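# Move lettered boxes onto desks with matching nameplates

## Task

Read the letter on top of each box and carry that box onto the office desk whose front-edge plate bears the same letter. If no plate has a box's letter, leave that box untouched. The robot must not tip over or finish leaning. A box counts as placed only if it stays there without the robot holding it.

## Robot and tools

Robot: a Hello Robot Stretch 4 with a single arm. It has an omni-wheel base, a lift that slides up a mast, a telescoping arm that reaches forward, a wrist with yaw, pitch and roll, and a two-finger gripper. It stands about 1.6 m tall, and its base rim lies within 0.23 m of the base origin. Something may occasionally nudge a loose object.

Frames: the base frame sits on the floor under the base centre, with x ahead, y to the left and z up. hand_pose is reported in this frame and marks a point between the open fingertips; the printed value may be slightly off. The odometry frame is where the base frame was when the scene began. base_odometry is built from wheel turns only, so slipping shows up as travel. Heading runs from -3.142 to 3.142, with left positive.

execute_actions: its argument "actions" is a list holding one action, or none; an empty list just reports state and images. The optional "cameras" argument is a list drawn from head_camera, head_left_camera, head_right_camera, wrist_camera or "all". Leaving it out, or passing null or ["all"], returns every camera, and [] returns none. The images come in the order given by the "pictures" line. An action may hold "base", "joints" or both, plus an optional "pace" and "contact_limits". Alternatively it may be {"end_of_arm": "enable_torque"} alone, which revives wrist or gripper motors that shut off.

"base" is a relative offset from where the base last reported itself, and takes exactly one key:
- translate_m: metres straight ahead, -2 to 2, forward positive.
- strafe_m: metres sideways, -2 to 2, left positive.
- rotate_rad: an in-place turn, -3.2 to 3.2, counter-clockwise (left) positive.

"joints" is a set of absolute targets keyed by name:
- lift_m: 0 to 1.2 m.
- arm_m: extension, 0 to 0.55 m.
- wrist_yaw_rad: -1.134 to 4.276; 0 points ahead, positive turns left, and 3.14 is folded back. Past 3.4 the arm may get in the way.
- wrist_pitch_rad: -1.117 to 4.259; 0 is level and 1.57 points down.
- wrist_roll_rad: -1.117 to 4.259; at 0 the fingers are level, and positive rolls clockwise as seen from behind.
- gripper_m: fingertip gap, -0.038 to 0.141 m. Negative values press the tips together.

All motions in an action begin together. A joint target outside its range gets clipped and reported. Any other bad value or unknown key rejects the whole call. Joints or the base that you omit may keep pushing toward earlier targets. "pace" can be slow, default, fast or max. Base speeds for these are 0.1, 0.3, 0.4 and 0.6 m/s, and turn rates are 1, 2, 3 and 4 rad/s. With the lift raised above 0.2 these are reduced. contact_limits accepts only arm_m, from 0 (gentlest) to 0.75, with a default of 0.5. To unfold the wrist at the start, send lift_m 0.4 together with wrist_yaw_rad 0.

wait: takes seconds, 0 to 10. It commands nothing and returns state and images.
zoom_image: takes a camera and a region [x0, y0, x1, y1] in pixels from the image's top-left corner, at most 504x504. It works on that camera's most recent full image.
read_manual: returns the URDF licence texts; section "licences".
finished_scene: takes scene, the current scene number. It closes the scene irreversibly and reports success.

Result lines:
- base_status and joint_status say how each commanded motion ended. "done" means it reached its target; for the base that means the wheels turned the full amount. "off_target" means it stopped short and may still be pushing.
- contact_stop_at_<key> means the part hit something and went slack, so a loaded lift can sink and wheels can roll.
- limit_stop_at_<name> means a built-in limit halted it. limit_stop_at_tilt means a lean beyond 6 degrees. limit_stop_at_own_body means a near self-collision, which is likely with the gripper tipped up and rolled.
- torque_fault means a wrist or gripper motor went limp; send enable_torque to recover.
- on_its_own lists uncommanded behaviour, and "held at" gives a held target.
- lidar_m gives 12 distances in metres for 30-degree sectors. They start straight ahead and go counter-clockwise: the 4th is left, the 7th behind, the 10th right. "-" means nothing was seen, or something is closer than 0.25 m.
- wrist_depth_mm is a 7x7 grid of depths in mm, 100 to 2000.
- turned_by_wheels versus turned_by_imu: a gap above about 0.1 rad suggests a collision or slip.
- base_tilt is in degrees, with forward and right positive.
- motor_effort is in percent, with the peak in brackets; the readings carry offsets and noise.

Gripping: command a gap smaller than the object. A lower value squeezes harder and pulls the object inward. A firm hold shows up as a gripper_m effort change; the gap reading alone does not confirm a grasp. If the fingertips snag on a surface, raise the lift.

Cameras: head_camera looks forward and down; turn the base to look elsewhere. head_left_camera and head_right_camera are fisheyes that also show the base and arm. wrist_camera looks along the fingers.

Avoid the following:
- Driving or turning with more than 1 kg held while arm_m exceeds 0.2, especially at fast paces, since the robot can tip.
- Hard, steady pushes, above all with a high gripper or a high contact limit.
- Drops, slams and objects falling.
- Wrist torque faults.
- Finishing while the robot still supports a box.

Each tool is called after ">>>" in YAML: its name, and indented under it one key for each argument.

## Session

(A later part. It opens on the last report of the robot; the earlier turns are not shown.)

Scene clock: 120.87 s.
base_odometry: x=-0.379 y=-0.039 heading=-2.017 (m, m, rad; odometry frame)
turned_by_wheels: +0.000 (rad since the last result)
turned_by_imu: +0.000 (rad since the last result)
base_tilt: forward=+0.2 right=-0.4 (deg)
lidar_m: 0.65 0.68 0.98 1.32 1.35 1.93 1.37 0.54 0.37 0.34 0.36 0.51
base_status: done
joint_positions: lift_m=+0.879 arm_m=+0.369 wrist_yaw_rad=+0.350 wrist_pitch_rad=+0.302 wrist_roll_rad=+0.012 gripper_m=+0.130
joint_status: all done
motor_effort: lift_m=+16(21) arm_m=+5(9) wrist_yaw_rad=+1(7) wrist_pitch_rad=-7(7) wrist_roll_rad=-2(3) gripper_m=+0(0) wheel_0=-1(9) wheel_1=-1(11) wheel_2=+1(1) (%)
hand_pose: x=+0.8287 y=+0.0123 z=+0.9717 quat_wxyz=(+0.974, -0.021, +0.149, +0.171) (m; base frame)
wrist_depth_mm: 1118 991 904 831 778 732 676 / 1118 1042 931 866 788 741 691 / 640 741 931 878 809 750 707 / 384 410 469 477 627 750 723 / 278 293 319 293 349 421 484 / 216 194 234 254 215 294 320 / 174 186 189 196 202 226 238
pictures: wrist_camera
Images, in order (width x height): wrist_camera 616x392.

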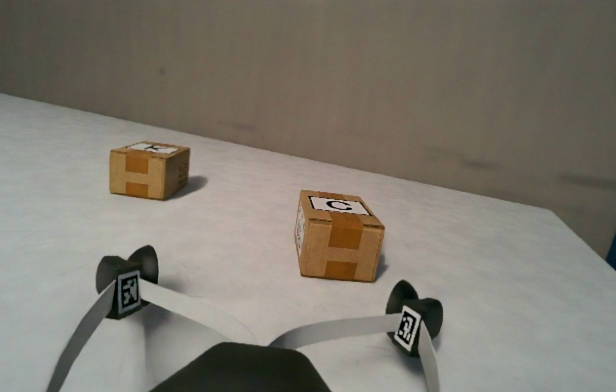

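>>> execute_actions:
  actions:
    - {"base":{"strafe_m":-0.01},"joints":{"arm_m":0.47}}
  cameras: ["wrist_camera"]

>>> execute_actions:
  actions:
    - {"joints":{"gripper_m":0.01}}
  cameras: ["wrist_camera"]

Scene clock: 124.50 s.
base_odometry: x=-0.388 y=-0.035 heading=-2.017 (m, m, rad; odometry frame)
turned_by_wheels: +0.000 (rad since the last result)
turned_by_imu: +0.001 (rad since the last result)
base_tilt: forward=+0.0 right=-0.6 (deg)
lidar_m: 0.66 0.68 0.96 1.33 1.39 1.94 1.35 0.49 0.34 0.32 0.37 0.50
base_status: done
joint_positions: lift_m=+0.879 arm_m=+0.469 wrist_yaw_rad=+0.350 wrist_pitch_rad=+0.302 wrist_roll_rad=+0.012 gripper_m=+0.130
joint_status: all done
motor_effort: lift_m=+15(15) arm_m=+5(9) wrist_yaw_rad=-2(1) wrist_pitch_rad=-6(6) wrist_roll_rad=-1(3) gripper_m=-1(0) wheel_0=+2(9) wheel_1=+0(7) wheel_2=+0(1) (%)
hand_pose: x=+0.9287 y=+0.0123 z=+0.9717 quat_wxyz=(+0.974, -0.021, +0.149, +0.171) (m; base frame)
wrist_depth_mm: 960 891 809 741 683 640 597 / 1008 904 831 750 691 654 615 / 627 759 820 778 723 668 627 / 322 392 477 544 615 683 627 / 277 293 290 227 379 421 484 / 215 193 198 200 215 293 317 / 174 185 189 196 202 225 238
pictures: wrist_camera
Images, in order (width x height): wrist_camera 616x392.

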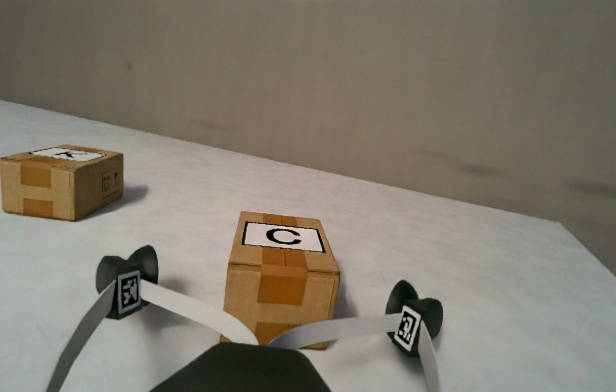

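Scene clock: 126.60 s.
base_odometry: x=-0.388 y=-0.035 heading=-2.017 (m, m, rad; odometry frame)
turned_by_wheels: +0.000 (rad since the last result)
turned_by_imu: +0.000 (rad since the last result)
base_tilt: forward=-0.1 right=-0.8 (deg)
lidar_m: 0.65 0.69 0.97 1.33 1.37 1.98 1.36 0.51 0.34 0.33 0.36 0.50
base_status: not commanded
joint_positions: lift_m=+0.879 arm_m=+0.469 wrist_yaw_rad=+0.350 wrist_pitch_rad=+0.303 wrist_roll_rad=+0.012 gripper_m=+0.010
joint_status: all done
motor_effort: lift_m=+15(15) arm_m=+5(5) wrist_yaw_rad=+2(1) wrist_pitch_rad=-9(8) wrist_roll_rad=-2(2) gripper_m=-22(22) wheel_0=+2(2) wheel_1=+1(0) wheel_2=+0(0) (%)
hand_pose: x=+0.9287 y=+0.0123 z=+0.9715 quat_wxyz=(+0.974, -0.021, +0.149, +0.171) (m; base frame)
wrist_depth_mm: 976 891 798 732 676 634 591 / 1008 904 831 759 715 654 603 / 634 732 831 768 715 668 627 / 324 392 469 530 615 676 634 / 273 294 228 216 377 421 477 / 213 176 185 186 260 291 317 / 170 185 189 190 193 225 236
pictures: wrist_camera
Images, in order (width x height): wrist_camera 616x392.

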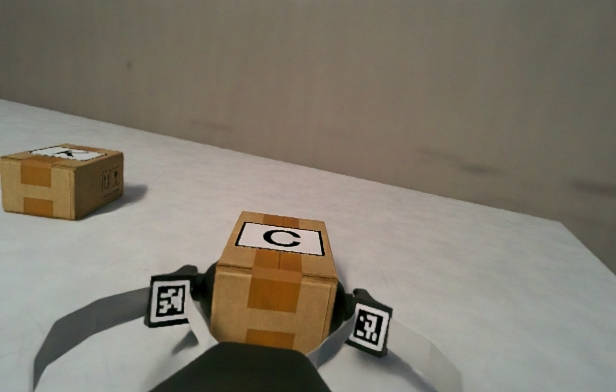

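>>> execute_actions:
  actions:
    - {"joints":{"lift_m":0.9}}
  cameras: []

>>> execute_actions:
  actions:
    - {"base":{"translate_m":-0.3},"joints":{"arm_m":0},"pace":"max"}
  cameras: []

>>> execute_actions:
  actions:
    - {"base":{"translate_m":-1.52},"joints":{"lift_m":0.33,"wrist_yaw_rad":1.8},"pace":"max"}
  cameras: ["head_left_camera"]

Scene clock: 130.73 s.
base_odometry: x=-0.388 y=-0.035 heading=-2.017 (m, m, rad; odometry frame)
turned_by_wheels: +0.000 (rad since the last result)
turned_by_imu: +0.001 (rad since the last result)
base_tilt: forward=+0.0 right=-0.7 (deg)
lidar_m: 0.65 0.68 0.96 1.35 1.39 1.94 1.34 0.47 0.34 0.33 0.33 0.50
base_status: not commanded
joint_positions: lift_m=+0.900 arm_m=+0.469 wrist_yaw_rad=+0.350 wrist_pitch_rad=+0.303 wrist_roll_rad=+0.012 gripper_m=+0.010
joint_status: all done
motor_effort: lift_m=+24(24) arm_m=+5(5) wrist_yaw_rad=+1(0) wrist_pitch_rad=-9(9) wrist_roll_rad=-2(3) gripper_m=-21(20) wheel_0=+2(2) wheel_1=+0(0) wheel_2=+0(0) (%)
hand_pose: x=+0.9287 y=+0.0123 z=+0.9918 quat_wxyz=(+0.974, -0.021, +0.150, +0.171) (m; base frame)
wrist_depth_mm: 976 878 820 741 683 627 597 / 1008 904 842 759 699 654 609 / 715 866 842 788 723 661 621 / 329 418 544 615 707 676 634 / 314 338 227 216 430 477 621 / 245 177 185 185 300 334 364 / 196 211 189 190 223 257 274
pictures: none
No camera images: the call's "cameras" was empty. Leave "cameras" out to get every camera's image.

Scene clock: 132.93 s.
base_odometry: x=-0.258 y=+0.235 heading=-2.017 (m, m, rad; odometry frame)
turned_by_wheels: +0.000 (rad since the last result)
turned_by_imu: -0.001 (rad since the last result)
base_tilt: forward=+0.0 right=-0.6 (deg)
lidar_m: 0.92 0.98 1.39 1.31 1.37 1.96 1.94 0.52 0.34 0.33 0.35 0.50
base_status: done
joint_positions: lift_m=+0.900 arm_m=+0.001 wrist_yaw_rad=+0.350 wrist_pitch_rad=+0.303 wrist_roll_rad=+0.012 gripper_m=+0.010
joint_status: all done
motor_effort: lift_m=+24(24) arm_m=-5(6) wrist_yaw_rad=+1(1) wrist_pitch_rad=-10(10) wrist_roll_rad=-3(3) gripper_m=-21(19) wheel_0=-3(7) wheel_1=-2(8) wheel_2=-1(8) (%)
hand_pose: x=+0.4610 y=+0.0122 z=+0.9917 quat_wxyz=(+0.974, -0.021, +0.150, +0.171) (m; base frame)
wrist_depth_mm: 1366 1708 1618 1499 1397 1336 1229 / 1366 1756 1708 1537 1430 1366 1098 / 1397 1229 1078 1255 1397 1336 991 / 1537 1983 1808 1661 854 854 891 / 1618 - 227 217 1576 1464 788 / 1576 176 185 186 1098 1464 759 / 1397 1537 190 190 1118 1182 707
pictures: none
No camera images: the call's "cameras" was empty. Leave "cameras" out to get every camera's image.

Scene clock: 138.30 s.
base_odometry: x=+0.399 y=+1.606 heading=-2.018 (m, m, rad; odometry frame)
turned_by_wheels: +0.000 (rad since the last result)
turned_by_imu: -0.005 (rad since the last result)
base_tilt: forward=+0.0 right=-0.5 (deg)
lidar_m: 1.34 1.92 1.41 1.34 0.61 0.46 0.43 0.48 0.69 1.90 0.67 0.55
base_status: done
joint_positions: lift_m=+0.330 arm_m=+0.001 wrist_yaw_rad=+1.800 wrist_pitch_rad=+0.303 wrist_roll_rad=+0.012 gripper_m=+0.010
joint_status: all done
motor_effort: lift_m=+17(21) arm_m=-5(5) wrist_yaw_rad=+1(10) wrist_pitch_rad=-10(10) wrist_roll_rad=-3(1) gripper_m=-20(20) wheel_0=-2(9) wheel_1=+0(9) wheel_2=-2(9) (%)
hand_pose: x=+0.1950 y=+0.2880 z=+0.4223 quat_wxyz=(+0.615, -0.115, +0.098, +0.774) (m; base frame)
wrist_depth_mm: 750 960 1308 1255 1182 1160 1078 / 768 991 1336 1308 1281 1160 1118 / 798 1025 1366 1336 1281 1229 1160 / 842 1098 1464 1366 1308 1281 1205 / 854 1118 227 216 1336 1308 1229 / 820 177 185 186 1042 1182 1205 / 676 732 189 190 768 891 931
pictures: head_left_camera
Images, in order (width x height): head_left_camera 420x672.

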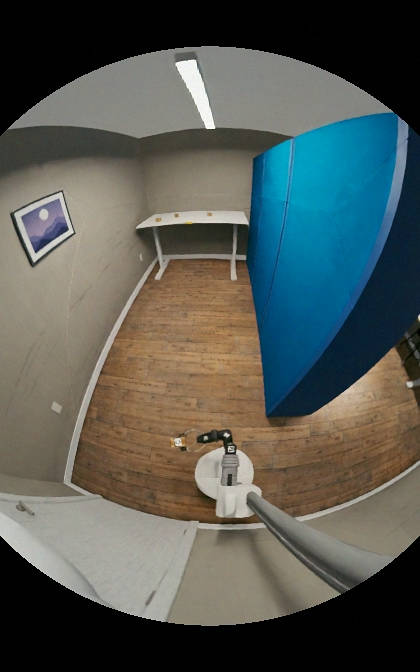

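>>> execute_actions:
  actions:
    - {"base":{"strafe_m":-1.3},"pace":"max"}
  cameras: []

>>> execute_actions:
  actions:
    - {"base":{"translate_m":1.7},"joints":{"lift_m":0.93,"wrist_yaw_rad":0,"arm_m":0.15},"pace":"max"}
  cameras: ["head_camera","wrist_camera"]

Scene clock: 145.63 s.
base_odometry: x=-0.774 y=+2.168 heading=-2.018 (m, m, rad; odometry frame)
turned_by_wheels: +0.000 (rad since the last result)
turned_by_imu: +0.000 (rad since the last result)
base_tilt: forward=+0.1 right=-0.6 (deg)
lidar_m: 1.85 0.66 0.66 1.74 0.67 0.48 0.44 0.47 0.64 1.82 1.34 1.86
base_status: done
joint_positions: lift_m=+0.330 arm_m=+0.001 wrist_yaw_rad=+1.800 wrist_pitch_rad=+0.303 wrist_roll_rad=+0.012 gripper_m=+0.010
joint_status: not commanded
motor_effort: lift_m=+17(17) arm_m=-5(5) wrist_yaw_rad=+0(0) wrist_pitch_rad=-10(9) wrist_roll_rad=-2(4) gripper_m=-22(20) wheel_0=-2(17) wheel_1=+2(13) wheel_2=+0(5) (%)
hand_pose: x=+0.1950 y=+0.2880 z=+0.4223 quat_wxyz=(+0.615, -0.115, +0.098, +0.774) (m; base frame)
wrist_depth_mm: 788 1042 1430 - - - 621 / 809 1078 1499 - - - 569 / 842 1118 1661 - - - 525 / 866 1138 1576 - - - 492 / 891 1118 227 217 1499 798 469 / 831 176 185 186 1060 732 445 / 676 741 189 190 778 615 421
pictures: none
No camera images: the call's "cameras" was empty. Leave "cameras" out to get every camera's image.

Scene clock: 150.23 s.
base_odometry: x=-1.508 y=+0.635 heading=-2.018 (m, m, rad; odometry frame)
turned_by_wheels: +0.000 (rad since the last result)
turned_by_imu: +0.007 (rad since the last result)
base_tilt: forward=-0.2 right=-0.7 (deg)
lidar_m: 0.77 0.66 0.46 0.44 0.47 0.69 2.15 2.25 1.34 1.28 1.10 0.82
base_status: done
joint_positions: lift_m=+0.930 arm_m=+0.149 wrist_yaw_rad=+0.000 wrist_pitch_rad=+0.303 wrist_roll_rad=+0.012 gripper_m=+0.010
joint_status: all done
motor_effort: lift_m=+22(25) arm_m=+5(4) wrist_yaw_rad=+0(7) wrist_pitch_rad=-9(11) wrist_roll_rad=-2(2) gripper_m=-19(22) wheel_0=+1(8) wheel_1=+1(6) wheel_2=+1(13) (%)
hand_pose: x=+0.5954 y=-0.0874 z=+1.0219 quat_wxyz=(+0.989, +0.006, +0.151, -0.001) (m; base frame)
wrist_depth_mm: 1078 1078 1118 1118 1098 1118 1098 / 1098 1138 1160 1160 1138 1138 1160 / 1160 1182 1182 1182 1205 1205 1229 / 525 585 654 723 842 991 1229 / 1078 449 228 216 517 569 647 / 946 177 185 186 445 473 452 / 1308 1366 189 190 1430 1397 1397
pictures: head_camera, wrist_camera
Images, in order (width x height): head_camera 420x560, wrist_camera 616x392.

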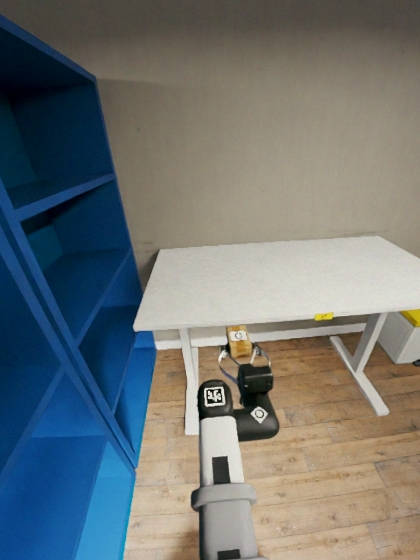

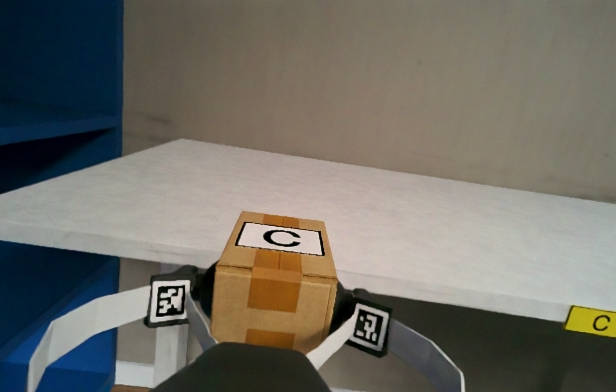

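>>> execute_actions:
  actions:
    - {"joints":{"lift_m":0.897,"arm_m":0.48},"pace":"fast"}
  cameras: []

>>> execute_actions:
  actions:
    - {"joints":{"lift_m":0.879,"gripper_m":0.1}}
  cameras: []

>>> execute_actions:
  actions:
    - {"joints":{"arm_m":0.33},"pace":"fast"}
  cameras: ["wrist_camera","head_right_camera"]

Scene clock: 155.43 s.
base_odometry: x=-1.508 y=+0.635 heading=-2.018 (m, m, rad; odometry frame)
turned_by_wheels: +0.000 (rad since the last result)
turned_by_imu: +0.001 (rad since the last result)
base_tilt: forward=+0.1 right=-0.7 (deg)
lidar_m: 0.76 0.66 0.46 0.43 0.46 0.69 2.15 2.27 1.33 1.27 1.09 0.81
base_status: not commanded
joint_positions: lift_m=+0.897 arm_m=+0.479 wrist_yaw_rad=+0.000 wrist_pitch_rad=+0.303 wrist_roll_rad=+0.012 gripper_m=+0.010
joint_status: all done
motor_effort: lift_m=+16(21) arm_m=+5(8) wrist_yaw_rad=-2(0) wrist_pitch_rad=-9(10) wrist_roll_rad=-4(4) gripper_m=-20(20) wheel_0=+1(1) wheel_1=+1(1) wheel_2=+1(1) (%)
hand_pose: x=+0.9254 y=-0.0874 z=+0.9894 quat_wxyz=(+0.989, +0.006, +0.151, -0.001) (m; base frame)
wrist_depth_mm: 778 798 798 809 809 798 798 / 809 842 842 820 831 842 831 / 809 866 866 866 854 866 866 / 430 477 525 615 699 831 878 / 309 330 229 216 430 473 535 / 241 177 185 186 297 330 355 / 194 208 189 190 219 254 271
pictures: none
No camera images: the call's "cameras" was empty. Leave "cameras" out to get every camera's image.

Scene clock: 157.13 s.
base_odometry: x=-1.508 y=+0.635 heading=-2.018 (m, m, rad; odometry frame)
turned_by_wheels: +0.000 (rad since the last result)
turned_by_imu: +0.000 (rad since the last result)
base_tilt: forward=+0.1 right=-0.5 (deg)
lidar_m: 0.76 0.67 0.46 0.43 0.46 0.67 2.15 2.26 1.33 1.28 1.10 0.81
base_status: not commanded
joint_positions: lift_m=+0.879 arm_m=+0.479 wrist_yaw_rad=+0.000 wrist_pitch_rad=+0.302 wrist_roll_rad=+0.012 gripper_m=+0.100
joint_status: all done
motor_effort: lift_m=+16(15) arm_m=+5(5) wrist_yaw_rad=+1(1) wrist_pitch_rad=-8(10) wrist_roll_rad=-1(2) gripper_m=+1(23) wheel_0=+0(0) wheel_1=+1(1) wheel_2=+1(1) (%)
hand_pose: x=+0.9254 y=-0.0874 z=+0.9716 quat_wxyz=(+0.989, +0.006, +0.151, -0.001) (m; base frame)
wrist_depth_mm: 788 820 809 809 809 809 798 / 809 831 820 831 842 820 831 / 809 778 842 866 866 854 854 / 379 424 473 535 621 741 866 / 277 293 243 230 377 421 469 / 216 192 199 202 219 293 320 / 174 184 190 196 201 227 239
pictures: none
No camera images: the call's "cameras" was empty. Leave "cameras" out to get every camera's image.

Scene clock: 158.43 s.
base_odometry: x=-1.508 y=+0.635 heading=-2.018 (m, m, rad; odometry frame)
turned_by_wheels: +0.000 (rad since the last result)
turned_by_imu: +0.000 (rad since the last result)
base_tilt: forward=+0.1 right=-0.6 (deg)
lidar_m: 0.77 0.65 0.46 0.42 0.46 0.67 2.15 2.26 1.35 1.27 1.09 0.82
base_status: not commanded
joint_positions: lift_m=+0.879 arm_m=+0.331 wrist_yaw_rad=+0.000 wrist_pitch_rad=+0.302 wrist_roll_rad=+0.012 gripper_m=+0.100
joint_status: all done
motor_effort: lift_m=+16(16) arm_m=-5(8) wrist_yaw_rad=+0(0) wrist_pitch_rad=-7(8) wrist_roll_rad=-3(2) gripper_m=+0(1) wheel_0=+0(1) wheel_1=+1(1) wheel_2=+1(1) (%)
hand_pose: x=+0.7772 y=-0.0875 z=+0.9717 quat_wxyz=(+0.989, +0.006, +0.151, -0.001) (m; base frame)
wrist_depth_mm: 891 946 946 960 960 946 931 / 917 976 976 976 976 976 960 / 960 768 931 1008 1025 1025 1008 / 382 421 469 410 627 741 904 / 277 291 319 345 379 421 473 / 251 191 250 255 219 294 319 / 1138 707 1182 1182 255 256 258
pictures: head_right_camera, wrist_camera
Images, in order (width x height): head_right_camera 420x672, wrist_camera 616x392.

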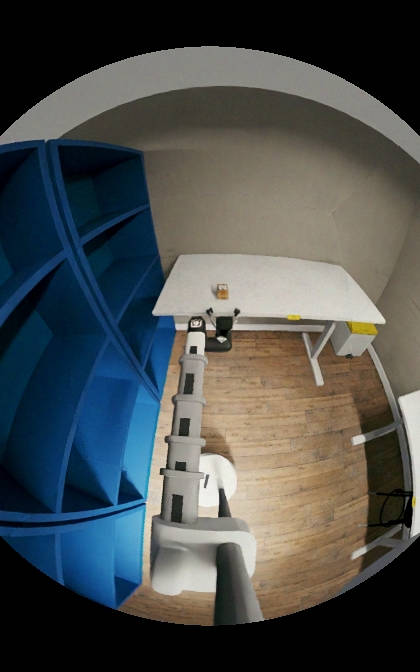

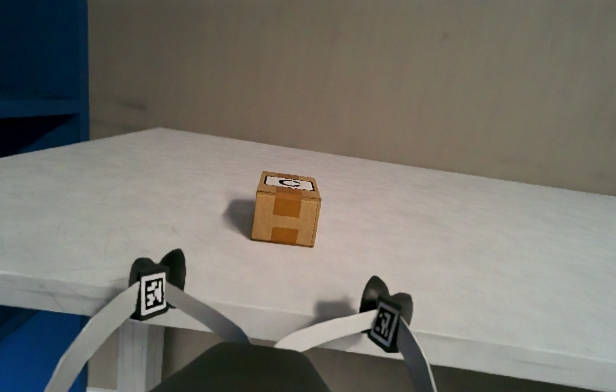

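>>> finished_scene:
  scene: 2

The scene is finished: the task was done.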